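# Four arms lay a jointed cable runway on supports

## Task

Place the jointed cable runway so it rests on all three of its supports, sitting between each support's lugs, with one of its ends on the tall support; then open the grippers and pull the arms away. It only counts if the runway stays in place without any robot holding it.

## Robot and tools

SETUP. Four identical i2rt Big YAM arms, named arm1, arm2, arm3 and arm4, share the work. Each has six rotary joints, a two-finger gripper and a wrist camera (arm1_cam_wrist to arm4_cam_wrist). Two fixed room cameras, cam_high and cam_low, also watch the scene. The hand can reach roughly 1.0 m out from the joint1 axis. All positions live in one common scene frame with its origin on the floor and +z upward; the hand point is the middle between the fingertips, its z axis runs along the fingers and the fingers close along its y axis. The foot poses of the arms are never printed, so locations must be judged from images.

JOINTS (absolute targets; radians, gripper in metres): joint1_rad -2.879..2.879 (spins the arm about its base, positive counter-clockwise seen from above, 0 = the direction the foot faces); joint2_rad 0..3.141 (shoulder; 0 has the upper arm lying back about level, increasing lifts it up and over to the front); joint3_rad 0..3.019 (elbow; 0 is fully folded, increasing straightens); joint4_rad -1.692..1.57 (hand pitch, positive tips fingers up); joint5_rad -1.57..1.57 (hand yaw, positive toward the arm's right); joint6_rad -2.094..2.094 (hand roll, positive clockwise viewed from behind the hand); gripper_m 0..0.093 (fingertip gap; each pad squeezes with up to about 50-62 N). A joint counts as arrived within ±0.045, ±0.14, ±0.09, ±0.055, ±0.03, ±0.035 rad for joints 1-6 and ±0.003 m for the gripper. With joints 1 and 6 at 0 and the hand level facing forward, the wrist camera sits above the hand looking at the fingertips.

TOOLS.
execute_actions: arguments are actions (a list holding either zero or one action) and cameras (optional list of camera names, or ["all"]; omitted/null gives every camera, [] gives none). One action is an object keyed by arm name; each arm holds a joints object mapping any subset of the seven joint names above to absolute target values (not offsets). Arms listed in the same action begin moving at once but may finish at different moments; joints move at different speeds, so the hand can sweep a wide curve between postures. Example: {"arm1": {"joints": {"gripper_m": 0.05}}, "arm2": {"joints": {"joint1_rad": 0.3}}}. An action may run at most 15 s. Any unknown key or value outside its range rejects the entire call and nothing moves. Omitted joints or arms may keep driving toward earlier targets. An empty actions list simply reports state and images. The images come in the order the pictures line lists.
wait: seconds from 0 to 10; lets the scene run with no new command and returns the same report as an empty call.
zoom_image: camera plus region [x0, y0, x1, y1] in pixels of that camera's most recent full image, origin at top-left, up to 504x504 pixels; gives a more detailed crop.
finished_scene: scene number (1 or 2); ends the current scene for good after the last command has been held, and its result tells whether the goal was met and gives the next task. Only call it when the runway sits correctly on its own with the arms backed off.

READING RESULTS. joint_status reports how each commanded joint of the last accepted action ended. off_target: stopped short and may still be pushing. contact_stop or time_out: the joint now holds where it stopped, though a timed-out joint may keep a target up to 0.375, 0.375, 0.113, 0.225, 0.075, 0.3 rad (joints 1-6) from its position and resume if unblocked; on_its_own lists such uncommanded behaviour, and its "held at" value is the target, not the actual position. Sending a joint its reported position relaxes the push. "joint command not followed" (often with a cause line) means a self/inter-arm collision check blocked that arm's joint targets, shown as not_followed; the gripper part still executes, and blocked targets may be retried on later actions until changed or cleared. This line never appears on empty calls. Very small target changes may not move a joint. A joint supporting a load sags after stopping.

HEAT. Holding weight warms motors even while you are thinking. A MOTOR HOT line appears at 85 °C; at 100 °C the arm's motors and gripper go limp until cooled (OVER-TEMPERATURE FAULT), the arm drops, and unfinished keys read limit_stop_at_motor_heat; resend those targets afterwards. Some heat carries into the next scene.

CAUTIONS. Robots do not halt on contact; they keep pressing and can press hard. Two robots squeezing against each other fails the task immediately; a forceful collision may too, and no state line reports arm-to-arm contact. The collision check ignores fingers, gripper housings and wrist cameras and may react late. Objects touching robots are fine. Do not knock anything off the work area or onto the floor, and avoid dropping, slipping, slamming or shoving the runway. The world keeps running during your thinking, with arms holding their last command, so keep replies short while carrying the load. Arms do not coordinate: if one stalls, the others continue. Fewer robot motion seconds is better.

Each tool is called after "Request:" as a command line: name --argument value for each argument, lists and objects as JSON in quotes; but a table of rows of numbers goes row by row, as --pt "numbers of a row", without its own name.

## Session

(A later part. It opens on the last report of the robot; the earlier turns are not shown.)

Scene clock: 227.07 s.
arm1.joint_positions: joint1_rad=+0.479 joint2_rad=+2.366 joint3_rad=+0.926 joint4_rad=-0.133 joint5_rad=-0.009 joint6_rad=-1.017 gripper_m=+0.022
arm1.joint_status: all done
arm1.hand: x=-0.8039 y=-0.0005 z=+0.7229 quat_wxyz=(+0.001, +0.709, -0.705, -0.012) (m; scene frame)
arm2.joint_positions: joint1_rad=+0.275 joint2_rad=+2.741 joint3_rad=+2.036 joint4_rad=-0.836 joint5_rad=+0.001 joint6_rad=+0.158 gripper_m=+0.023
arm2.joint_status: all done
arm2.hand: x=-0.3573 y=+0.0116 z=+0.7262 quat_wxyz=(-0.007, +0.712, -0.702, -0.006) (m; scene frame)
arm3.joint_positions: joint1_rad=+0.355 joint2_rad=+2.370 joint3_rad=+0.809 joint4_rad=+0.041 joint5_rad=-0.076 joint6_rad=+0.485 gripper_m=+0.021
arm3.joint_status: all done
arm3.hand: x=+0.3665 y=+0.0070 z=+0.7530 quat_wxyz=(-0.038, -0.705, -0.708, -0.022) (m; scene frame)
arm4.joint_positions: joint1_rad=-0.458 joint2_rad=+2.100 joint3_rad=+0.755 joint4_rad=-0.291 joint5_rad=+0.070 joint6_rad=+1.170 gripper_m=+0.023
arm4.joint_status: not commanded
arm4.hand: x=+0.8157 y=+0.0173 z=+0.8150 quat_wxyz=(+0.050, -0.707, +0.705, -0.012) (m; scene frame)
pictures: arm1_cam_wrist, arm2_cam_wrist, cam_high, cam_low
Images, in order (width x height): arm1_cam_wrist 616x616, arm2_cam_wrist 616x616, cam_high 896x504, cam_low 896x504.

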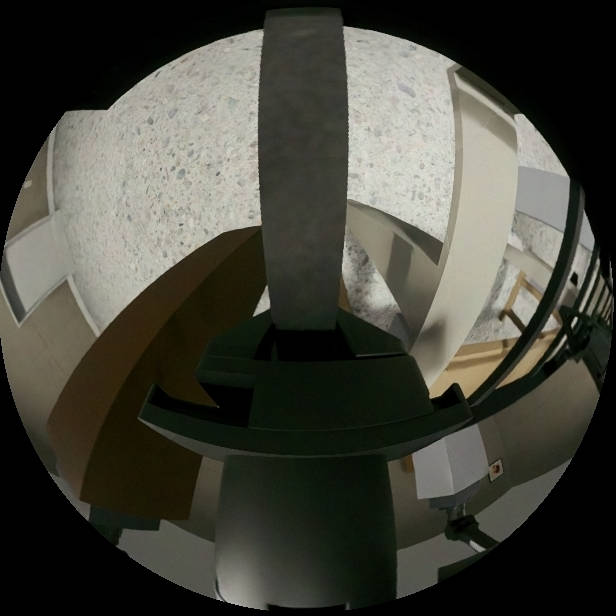

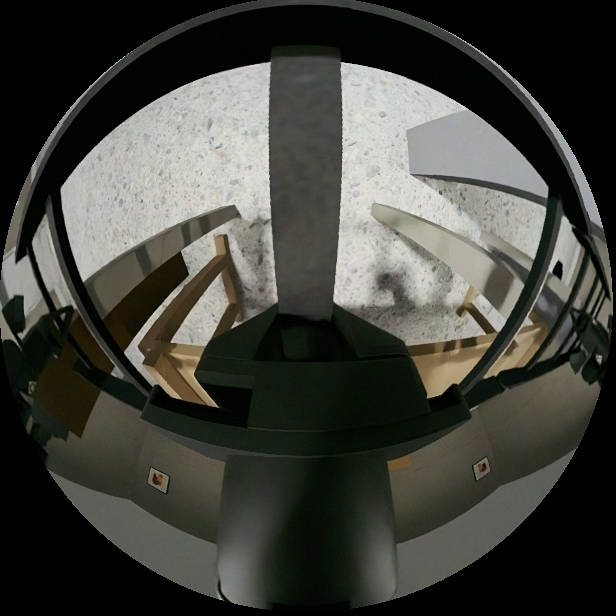

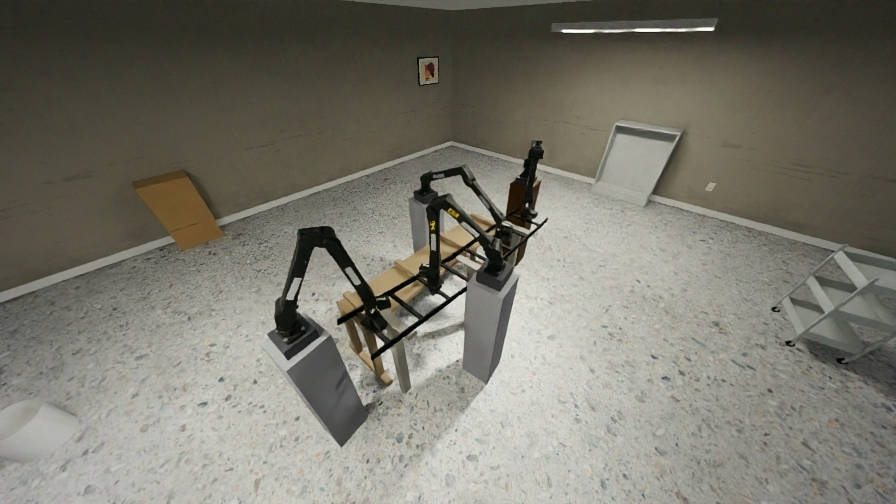

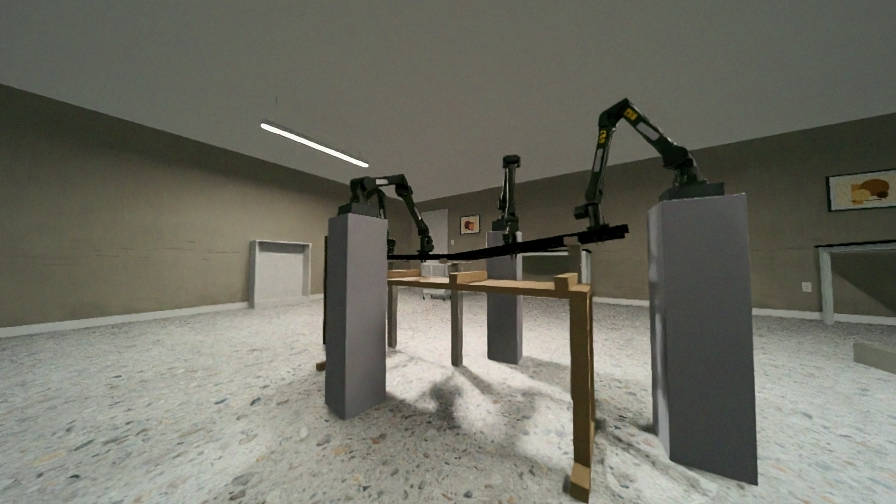

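Request:
execute_actions --actions '[{"arm1":{"joints":{"joint2_rad":2.215,"joint3_rad":0.87,"joint4_rad":-0.225}},"arm2":{"joints":{"joint2_rad":2.51,"joint3_rad":2.03,"joint4_rad":-0.92}},"arm3":{"joints":{"joint2_rad":2.14,"joint3_rad":0.765,"joint4_rad":-0.05}},"arm4":{"joints":{"joint2_rad":1.955,"joint3_rad":0.745,"joint4_rad":-0.41}}}]'

Request:
zoom_image --camera "cam_high" --region '[330, 270, 450, 370]'

Request:
zoom_image --camera "cam_low" --region '[385, 220, 635, 280]'

Scene clock: 234.63 s.
arm1.joint_positions: joint1_rad=+0.469 joint2_rad=+2.258 joint3_rad=+0.882 joint4_rad=-0.204 joint5_rad=+0.001 joint6_rad=-1.026 gripper_m=+0.022
arm1.joint_status: all done
arm1.hand: x=-0.8036 y=-0.0073 z=+0.7595 quat_wxyz=(+0.007, +0.708, -0.706, -0.008) (m; scene frame)
arm2.joint_positions: joint1_rad=+0.274 joint2_rad=+2.668 joint3_rad=+1.997 joint4_rad=-0.893 joint5_rad=-0.002 joint6_rad=+0.157 gripper_m=+0.023
arm2.joint_status: joint2_rad time_out (moved -0.073 of -0.231); the others done
arm2.on_its_own: joint2_rad reads +2.668 and still pushes toward +2.510 since a time_out
arm2.hand: x=-0.3565 y=+0.0076 z=+0.7634 quat_wxyz=(+0.001, +0.712, -0.702, +0.003) (m; scene frame)
arm3.joint_positions: joint1_rad=+0.355 joint2_rad=+2.261 joint3_rad=+0.778 joint4_rad=-0.027 joint5_rad=-0.065 joint6_rad=+0.483 gripper_m=+0.021
arm3.joint_status: all done
arm3.hand: x=+0.3681 y=+0.0007 z=+0.7878 quat_wxyz=(-0.041, -0.704, -0.709, -0.014) (m; scene frame)
arm4.joint_positions: joint1_rad=-0.459 joint2_rad=+1.975 joint3_rad=+0.738 joint4_rad=-0.410 joint5_rad=+0.052 joint6_rad=+1.167 gripper_m=+0.023
arm4.joint_status: all done
arm4.hand: x=+0.8162 y=+0.0136 z=+0.8552 quat_wxyz=(+0.044, -0.708, +0.705, -0.021) (m; scene frame)
pictures: arm1_cam_wrist, arm2_cam_wrist, arm3_cam_wrist, arm4_cam_wrist, cam_high, cam_low
Images, in order (width x height): arm1_cam_wrist 616x616, arm2_cam_wrist 616x616, arm3_cam_wrist 616x616, arm4_cam_wrist 616x616, cam_high 896x504, cam_low 896x504.

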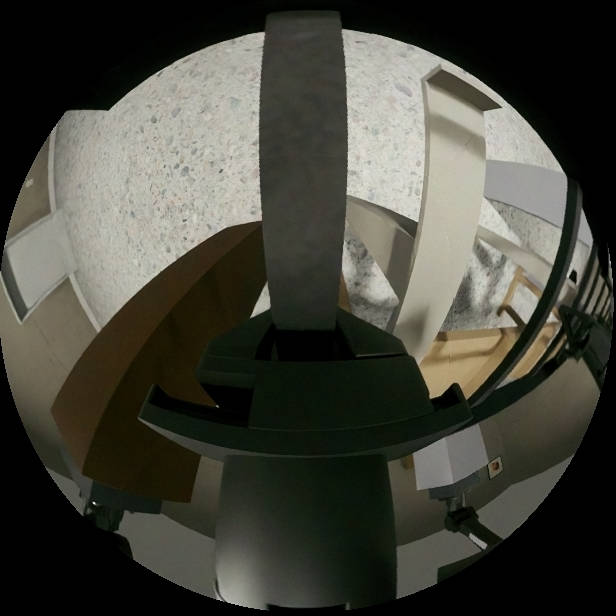

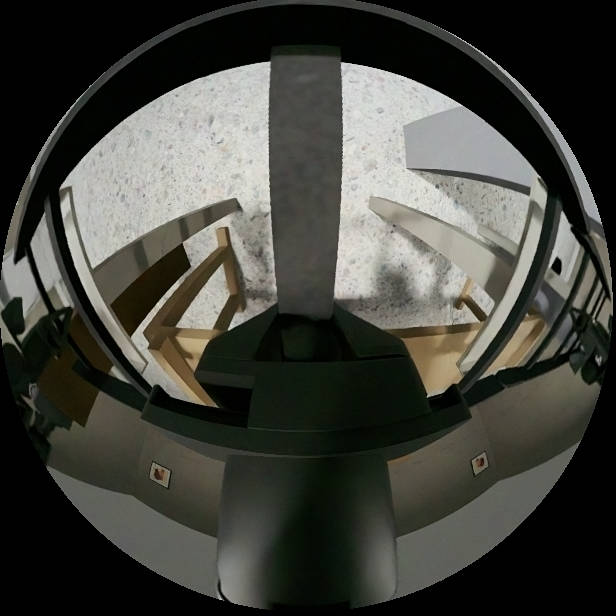

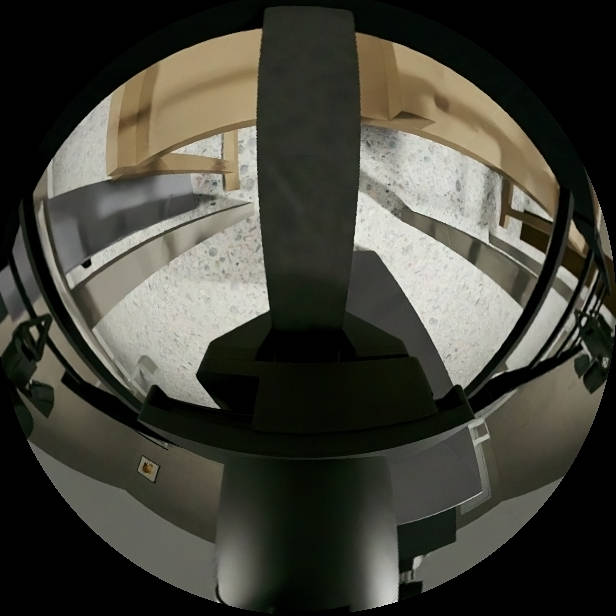

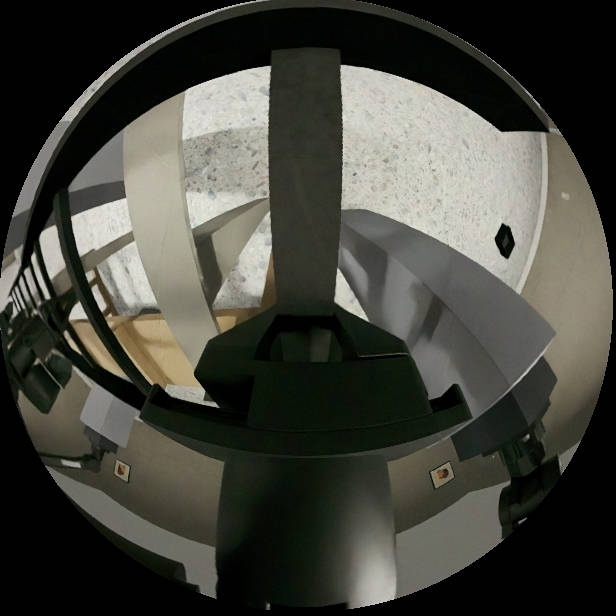

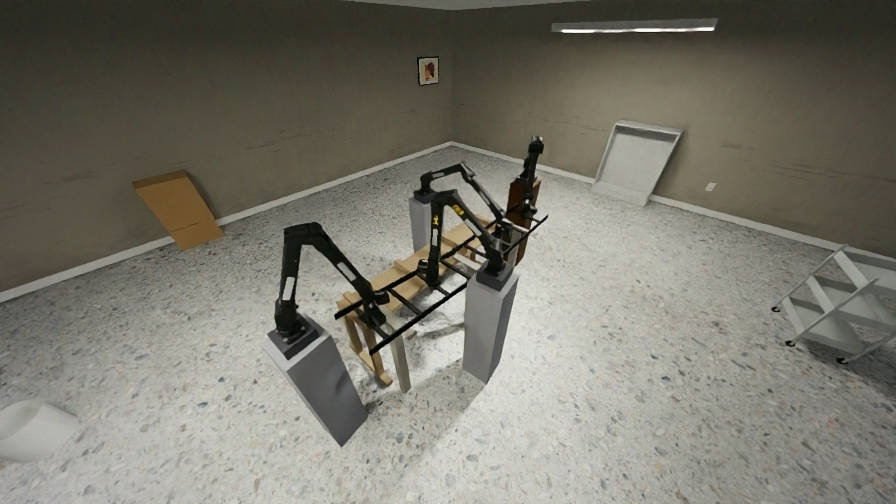

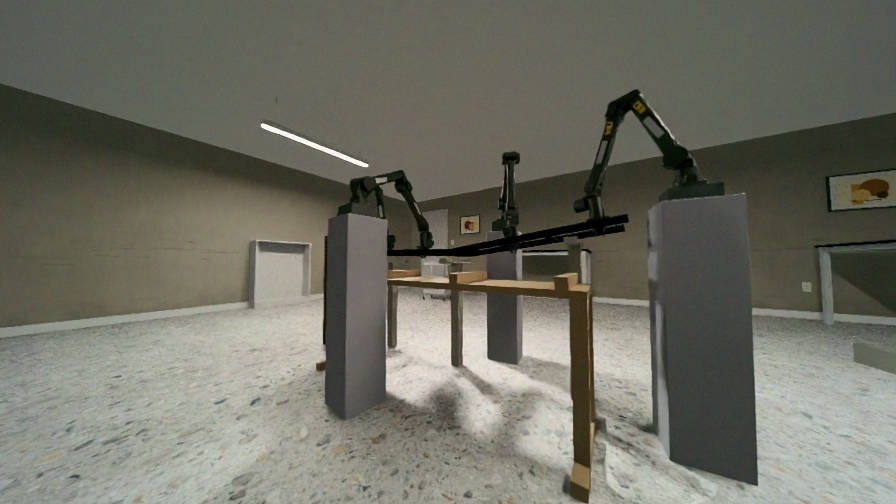

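Region (330, 270, 450, 370) of cam_high's 896x504 image, scaled by 4.200, with more detail than that image has.

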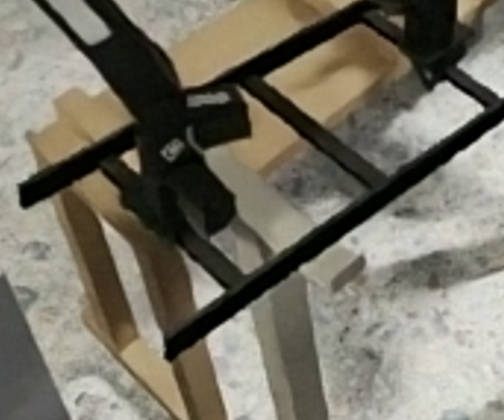

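Region (385, 220, 635, 280) of cam_low's 896x504 image, scaled by 2.016, with more detail than that image has; it fills the top 121 rows of this view, and the rest is white.

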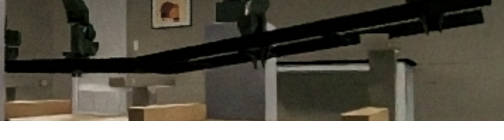

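Request:
zoom_image --camera "arm2_cam_wrist" --region '[0, 150, 200, 410]'

Request:
zoom_image --camera "arm2_cam_wrist" --region '[420, 150, 616, 410]'

Region (0, 150, 200, 410) of arm2_cam_wrist's 616x616 image, scaled by 1.938, with more detail than that image has; it fills the left 388 columns of this view, and the rest is white.

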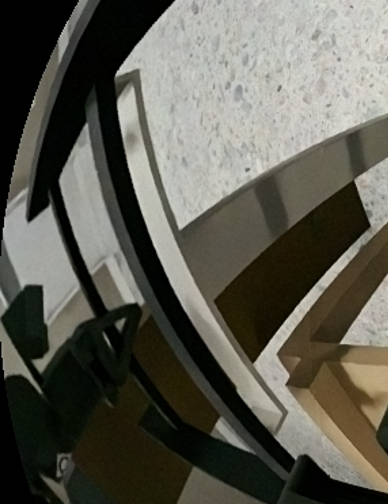

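Region (420, 150, 616, 410) of arm2_cam_wrist's 616x616 image, scaled by 1.938, with more detail than that image has; it fills the left 380 columns of this view, and the rest is white.

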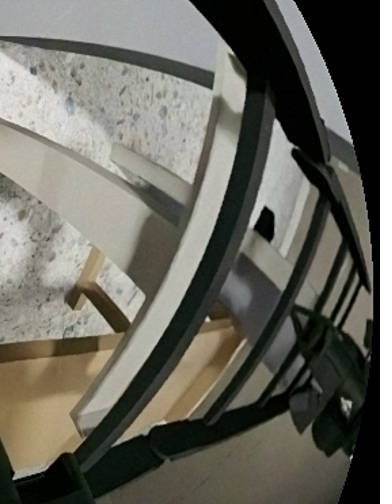

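Request:
execute_actions --actions '[{"arm1":{"joints":{"joint1_rad":0.49,"joint2_rad":2.31,"joint3_rad":0.92,"joint4_rad":-0.16}},"arm2":{"joints":{"joint2_rad":2.64,"joint3_rad":2.07,"joint4_rad":-0.89}},"arm3":{"joints":{"joint2_rad":2.21,"joint4_rad":-0.01}},"arm4":{"joints":{"joint2_rad":2.05,"joint3_rad":0.762,"joint4_rad":-0.32}}}]' --cameras '[]'

Request:
execute_actions --actions '[{"arm1":{"joints":{"joint2_rad":2.365,"joint3_rad":0.95,"joint4_rad":-0.125}},"arm2":{"joints":{"joint2_rad":2.72,"joint3_rad":2.09,"joint4_rad":-0.87}},"arm3":{"joints":{"joint2_rad":2.29,"joint4_rad":0.03}},"arm4":{"joints":{"joint2_rad":2.12,"joint3_rad":0.768,"joint4_rad":-0.27}}}]'

Request:
zoom_image --camera "cam_high" --region '[350, 290, 430, 360]'

Request:
zoom_image --camera "cam_low" --region '[385, 235, 495, 280]'

Request:
zoom_image --camera "arm1_cam_wrist" --region '[420, 40, 560, 180]'

Scene clock: 256.87 s.
arm1.joint_positions: joint1_rad=+0.475 joint2_rad=+2.342 joint3_rad=+0.912 joint4_rad=-0.153 joint5_rad=+0.011 joint6_rad=-1.021 gripper_m=+0.022
arm1.joint_status: all done
arm1.hand: x=-0.8046 y=-0.0069 z=+0.7307 quat_wxyz=(+0.009, +0.709, -0.705, -0.003) (m; scene frame)
arm2.joint_positions: joint1_rad=+0.277 joint2_rad=+2.708 joint3_rad=+2.012 joint4_rad=-0.862 joint5_rad=+0.002 joint6_rad=+0.158 gripper_m=+0.023
arm2.joint_status: all done
arm2.hand: x=-0.3574 y=+0.0066 z=+0.7410 quat_wxyz=(-0.002, +0.713, -0.701, +0.002) (m; scene frame)
arm3.joint_positions: joint1_rad=+0.355 joint2_rad=+2.320 joint3_rad=+0.797 joint4_rad=+0.010 joint5_rad=-0.060 joint6_rad=+0.483 gripper_m=+0.022
arm3.joint_status: all done
arm3.hand: x=+0.3664 y=+0.0015 z=+0.7690 quat_wxyz=(-0.039, -0.704, -0.709, -0.013) (m; scene frame)
arm4.joint_positions: joint1_rad=-0.459 joint2_rad=+2.050 joint3_rad=+0.746 joint4_rad=-0.341 joint5_rad=+0.050 joint6_rad=+1.167 gripper_m=+0.023
arm4.joint_status: all done
arm4.hand: x=+0.8164 y=+0.0135 z=+0.8306 quat_wxyz=(+0.043, -0.708, +0.705, -0.020) (m; scene frame)
pictures: none
No camera images: the call's "cameras" was empty. Leave "cameras" out to get every camera's image.

Scene clock: 257.63 s.
arm1.joint_positions: joint1_rad=+0.476 joint2_rad=+2.405 joint3_rad=+0.945 joint4_rad=-0.120 joint5_rad=+0.000 joint6_rad=-1.022 gripper_m=+0.022
arm1.joint_status: all done
arm1.hand: x=-0.8041 y=-0.0035 z=+0.7091 quat_wxyz=(+0.006, +0.710, -0.705, -0.008) (m; scene frame)
arm2.joint_positions: joint1_rad=+0.277 joint2_rad=+2.762 joint3_rad=+2.049 joint4_rad=-0.836 joint5_rad=+0.004 joint6_rad=+0.158 gripper_m=+0.023
arm2.joint_status: all done
arm2.hand: x=-0.3574 y=+0.0093 z=+0.7161 quat_wxyz=(-0.006, +0.713, -0.701, -0.002) (m; scene frame)
arm3.joint_positions: joint1_rad=+0.355 joint2_rad=+2.381 joint3_rad=+0.815 joint4_rad=+0.047 joint5_rad=-0.070 joint6_rad=+0.484 gripper_m=+0.022
arm3.joint_status: all done
arm3.hand: x=+0.3659 y=+0.0055 z=+0.7494 quat_wxyz=(-0.038, -0.704, -0.709, -0.018) (m; scene frame)
arm4.joint_positions: joint1_rad=-0.459 joint2_rad=+2.089 joint3_rad=+0.755 joint4_rad=-0.302 joint5_rad=+0.062 joint6_rad=+1.167 gripper_m=+0.023
arm4.joint_status: all done
arm4.hand: x=+0.8151 y=+0.0163 z=+0.8183 quat_wxyz=(+0.047, -0.708, +0.705, -0.014) (m; scene frame)
pictures: arm1_cam_wrist, arm2_cam_wrist, arm3_cam_wrist, arm4_cam_wrist, cam_high, cam_low
Images, in order (width x height): arm1_cam_wrist 616x616, arm2_cam_wrist 616x616, arm3_cam_wrist 616x616, arm4_cam_wrist 616x616, cam_high 896x504, cam_low 896x504.

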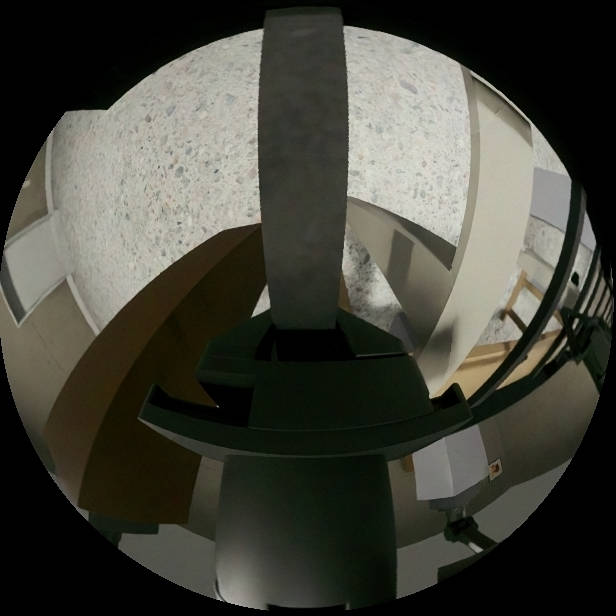

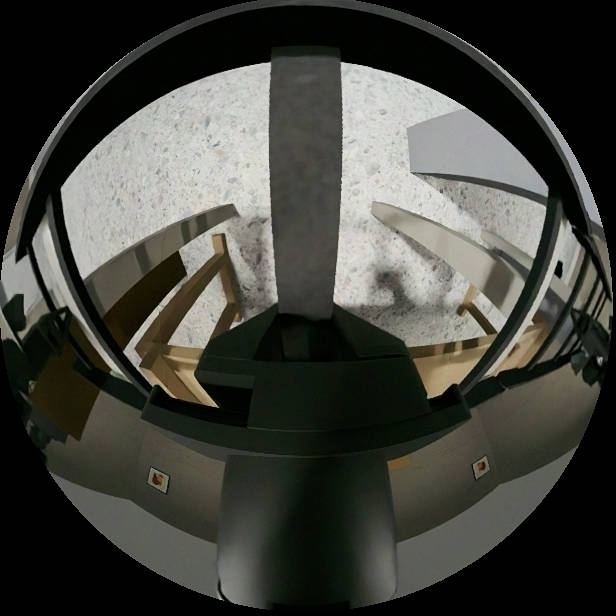

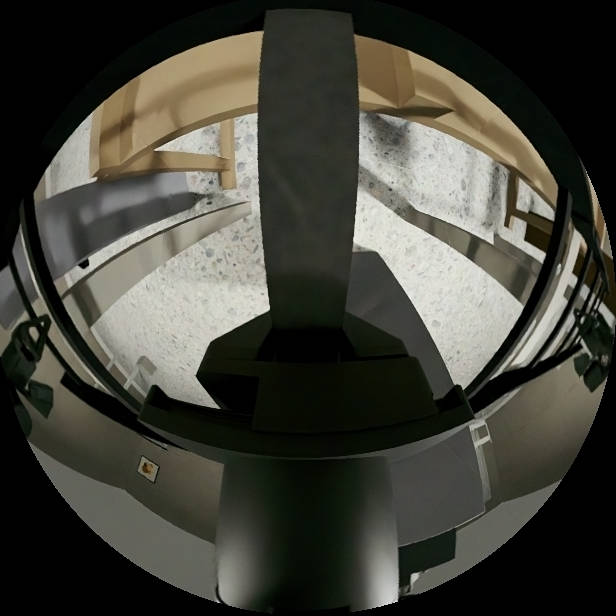

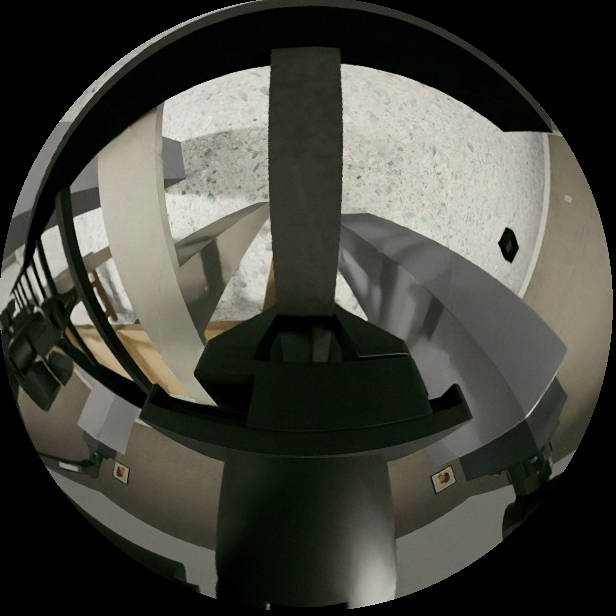

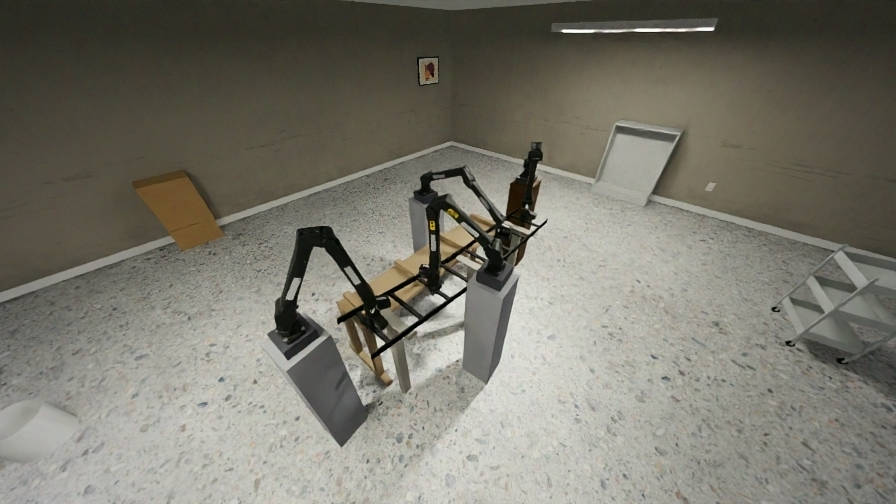

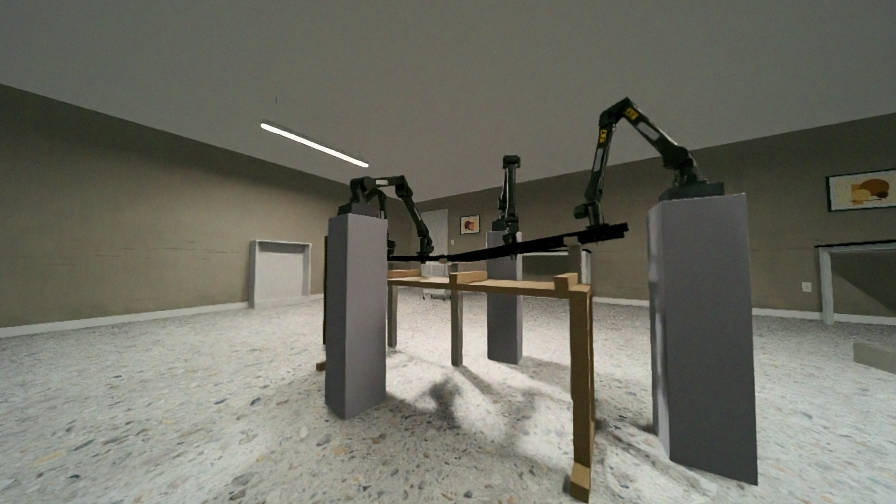

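Region (350, 290, 430, 360) of cam_high's 896x504 image, scaled by 6.300, with more detail than that image has; it fills the top 441 rows of this view, and the rest is white.

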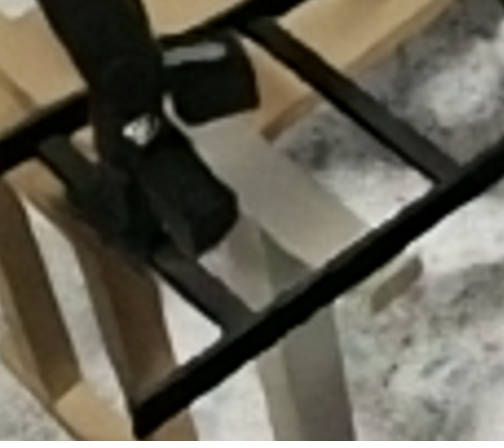

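Region (385, 235, 495, 280) of cam_low's 896x504 image, scaled by 4.582, with more detail than that image has; it fills the top 206 rows of this view, and the rest is white.

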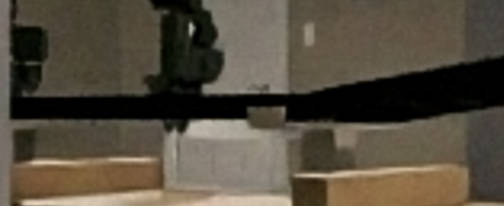

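Region (420, 40, 560, 180) of arm1_cam_wrist's 616x616 image, scaled by 3.600, with more detail than that image has.

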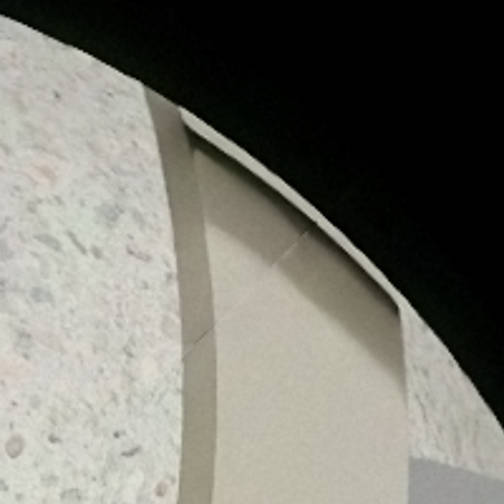

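Request:
zoom_image --camera "arm2_cam_wrist" --region '[0, 150, 200, 410]'

Request:
zoom_image --camera "arm3_cam_wrist" --region '[440, 130, 616, 420]'

Request:
zoom_image --camera "cam_high" --region '[440, 200, 560, 290]'

Region (0, 150, 200, 410) of arm2_cam_wrist's 616x616 image, scaled by 1.938, with more detail than that image has; it fills the left 388 columns of this view, and the rest is white.

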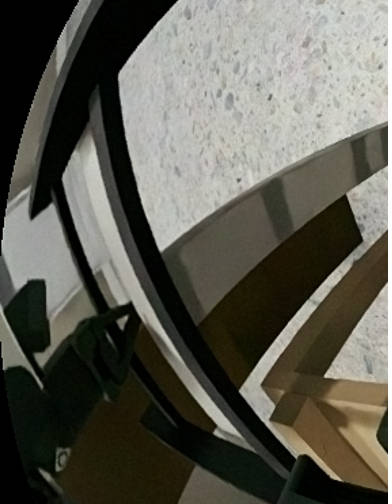

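Region (440, 130, 616, 420) of arm3_cam_wrist's 616x616 image, scaled by 1.738, with more detail than that image has; it fills the left 306 columns of this view, and the rest is white.

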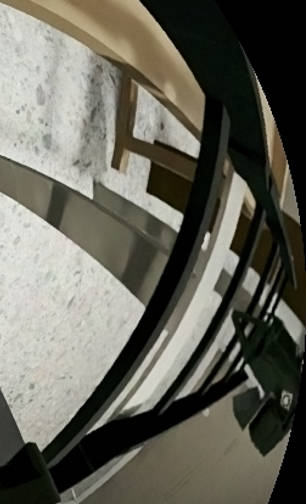

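Region (440, 200, 560, 290) of cam_high's 896x504 image, scaled by 4.200, with more detail than that image has; it fills the top 378 rows of this view, and the rest is white.

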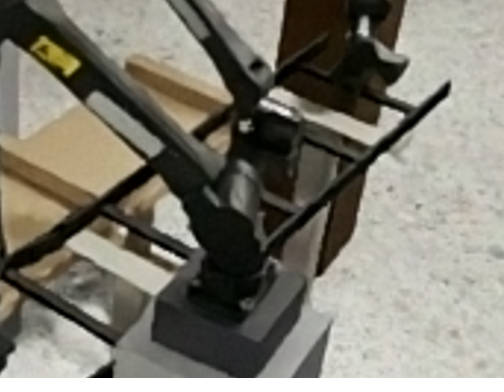

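Request:
execute_actions --actions '[{"arm1":{"joints":{"joint1_rad":0.435,"joint2_rad":2.31,"joint3_rad":0.89,"joint4_rad":-0.15,"joint6_rad":-1.04}},"arm2":{"joints":{"joint2_rad":2.62,"joint3_rad":2.01,"joint4_rad":-0.84}},"arm3":{"joints":{"joint2_rad":2.24,"joint3_rad":0.82}},"arm4":{"joints":{"joint1_rad":-0.435,"joint2_rad":2.07}}}]'

Request:
zoom_image --camera "cam_high" --region '[350, 290, 430, 360]'

Request:
zoom_image --camera "arm1_cam_wrist" --region '[420, 40, 560, 180]'

Scene clock: 272.67 s.
arm1.joint_positions: joint1_rad=+0.441 joint2_rad=+2.371 joint3_rad=+0.911 joint4_rad=-0.121 joint5_rad=-0.003 joint6_rad=-1.064 gripper_m=+0.022
arm1.joint_status: all done
arm1.hand: x=-0.8033 y=-0.0186 z=+0.7201 quat_wxyz=(+0.006, +0.712, -0.702, -0.010) (m; scene frame)
arm2.joint_positions: joint1_rad=+0.277 joint2_rad=+2.735 joint3_rad=+2.001 joint4_rad=-0.823 joint5_rad=-0.001 joint6_rad=+0.150 gripper_m=+0.023
arm2.joint_status: all done
arm2.hand: x=-0.3567 y=+0.0000 z=+0.7204 quat_wxyz=(-0.001, +0.716, -0.698, +0.000) (m; scene frame)
arm3.joint_positions: joint1_rad=+0.355 joint2_rad=+2.380 joint3_rad=+0.826 joint4_rad=+0.041 joint5_rad=-0.067 joint6_rad=+0.475 gripper_m=+0.022
arm3.joint_status: joint2_rad time_out (moved +0.000 of -0.141); the others done
arm3.on_its_own: joint2_rad reads +2.380 and still pushes toward +2.240 since a time_out
arm3.hand: x=+0.3682 y=+0.0003 z=+0.7497 quat_wxyz=(-0.040, -0.701, -0.712, -0.016) (m; scene frame)
arm4.joint_positions: joint1_rad=-0.459 joint2_rad=+2.085 joint3_rad=+0.754 joint4_rad=-0.302 joint5_rad=+0.068 joint6_rad=+1.159 gripper_m=+0.023
arm4.joint_status: all done
arm4.hand: x=+0.8146 y=+0.0176 z=+0.8198 quat_wxyz=(+0.049, -0.711, +0.702, -0.012) (m; scene frame)
pictures: arm1_cam_wrist, arm2_cam_wrist, arm3_cam_wrist, arm4_cam_wrist, cam_high, cam_low
Images, in order (width x height): arm1_cam_wrist 616x616, arm2_cam_wrist 616x616, arm3_cam_wrist 616x616, arm4_cam_wrist 616x616, cam_high 896x504, cam_low 896x504.

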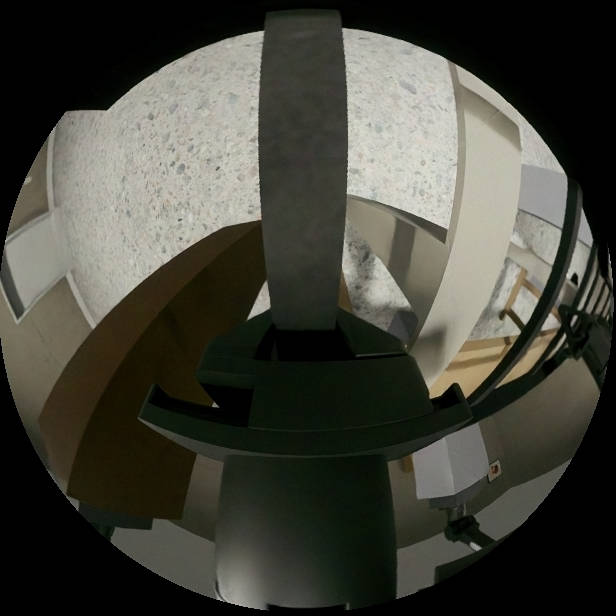

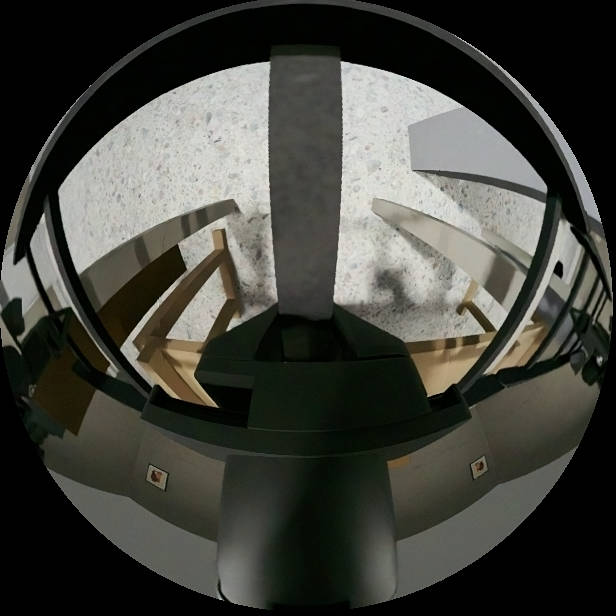

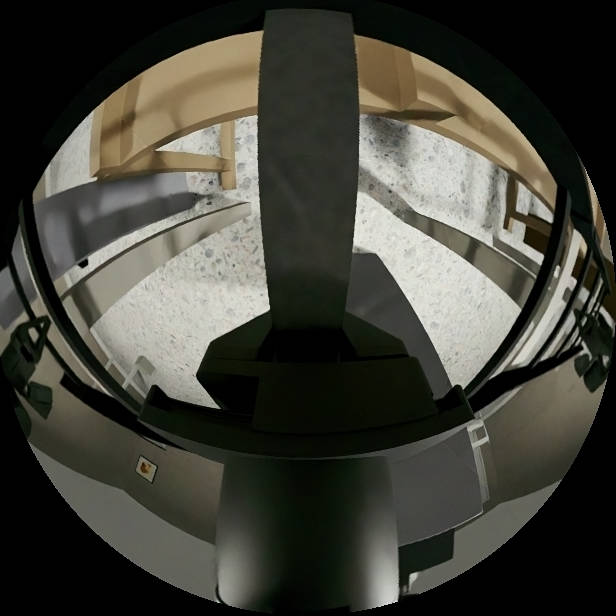

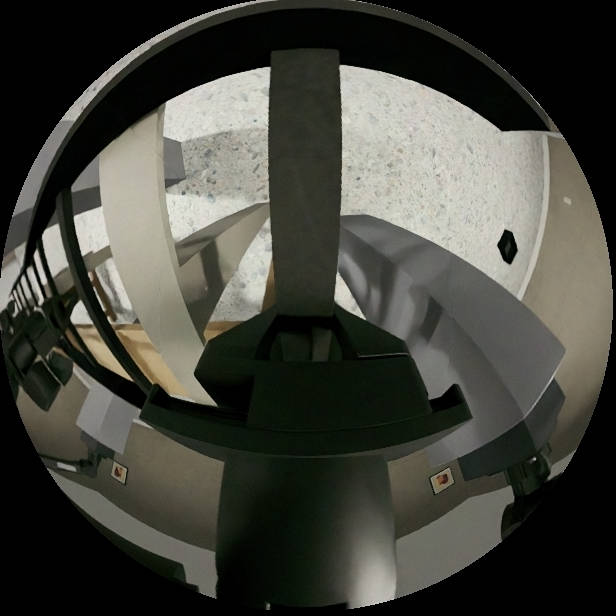

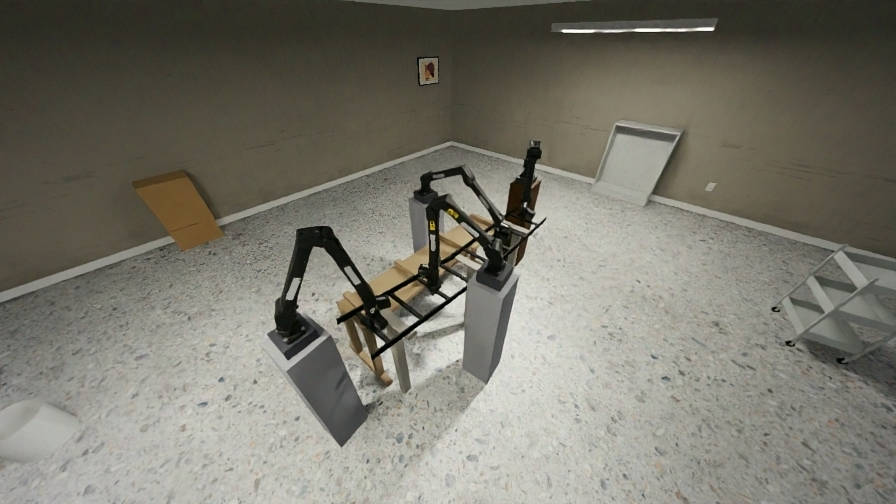

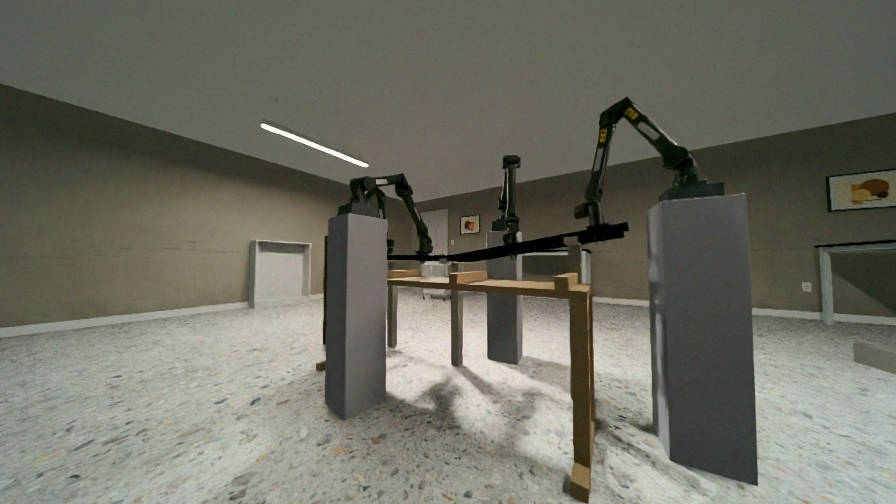

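Region (350, 290, 430, 360) of cam_high's 896x504 image, scaled by 6.300, with more detail than that image has; it fills the top 441 rows of this view, and the rest is white.

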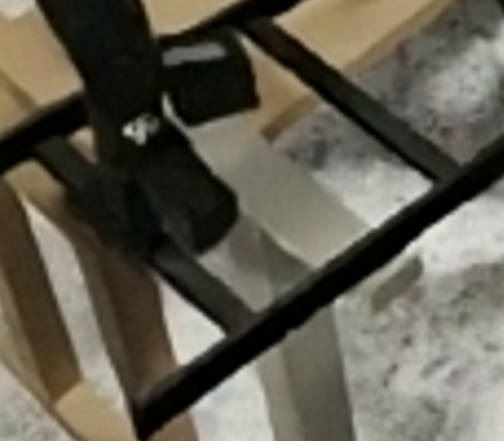

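Region (420, 40, 560, 180) of arm1_cam_wrist's 616x616 image, scaled by 3.600, with more detail than that image has.

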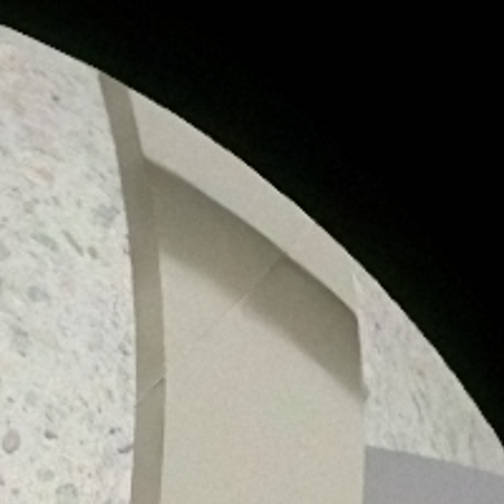

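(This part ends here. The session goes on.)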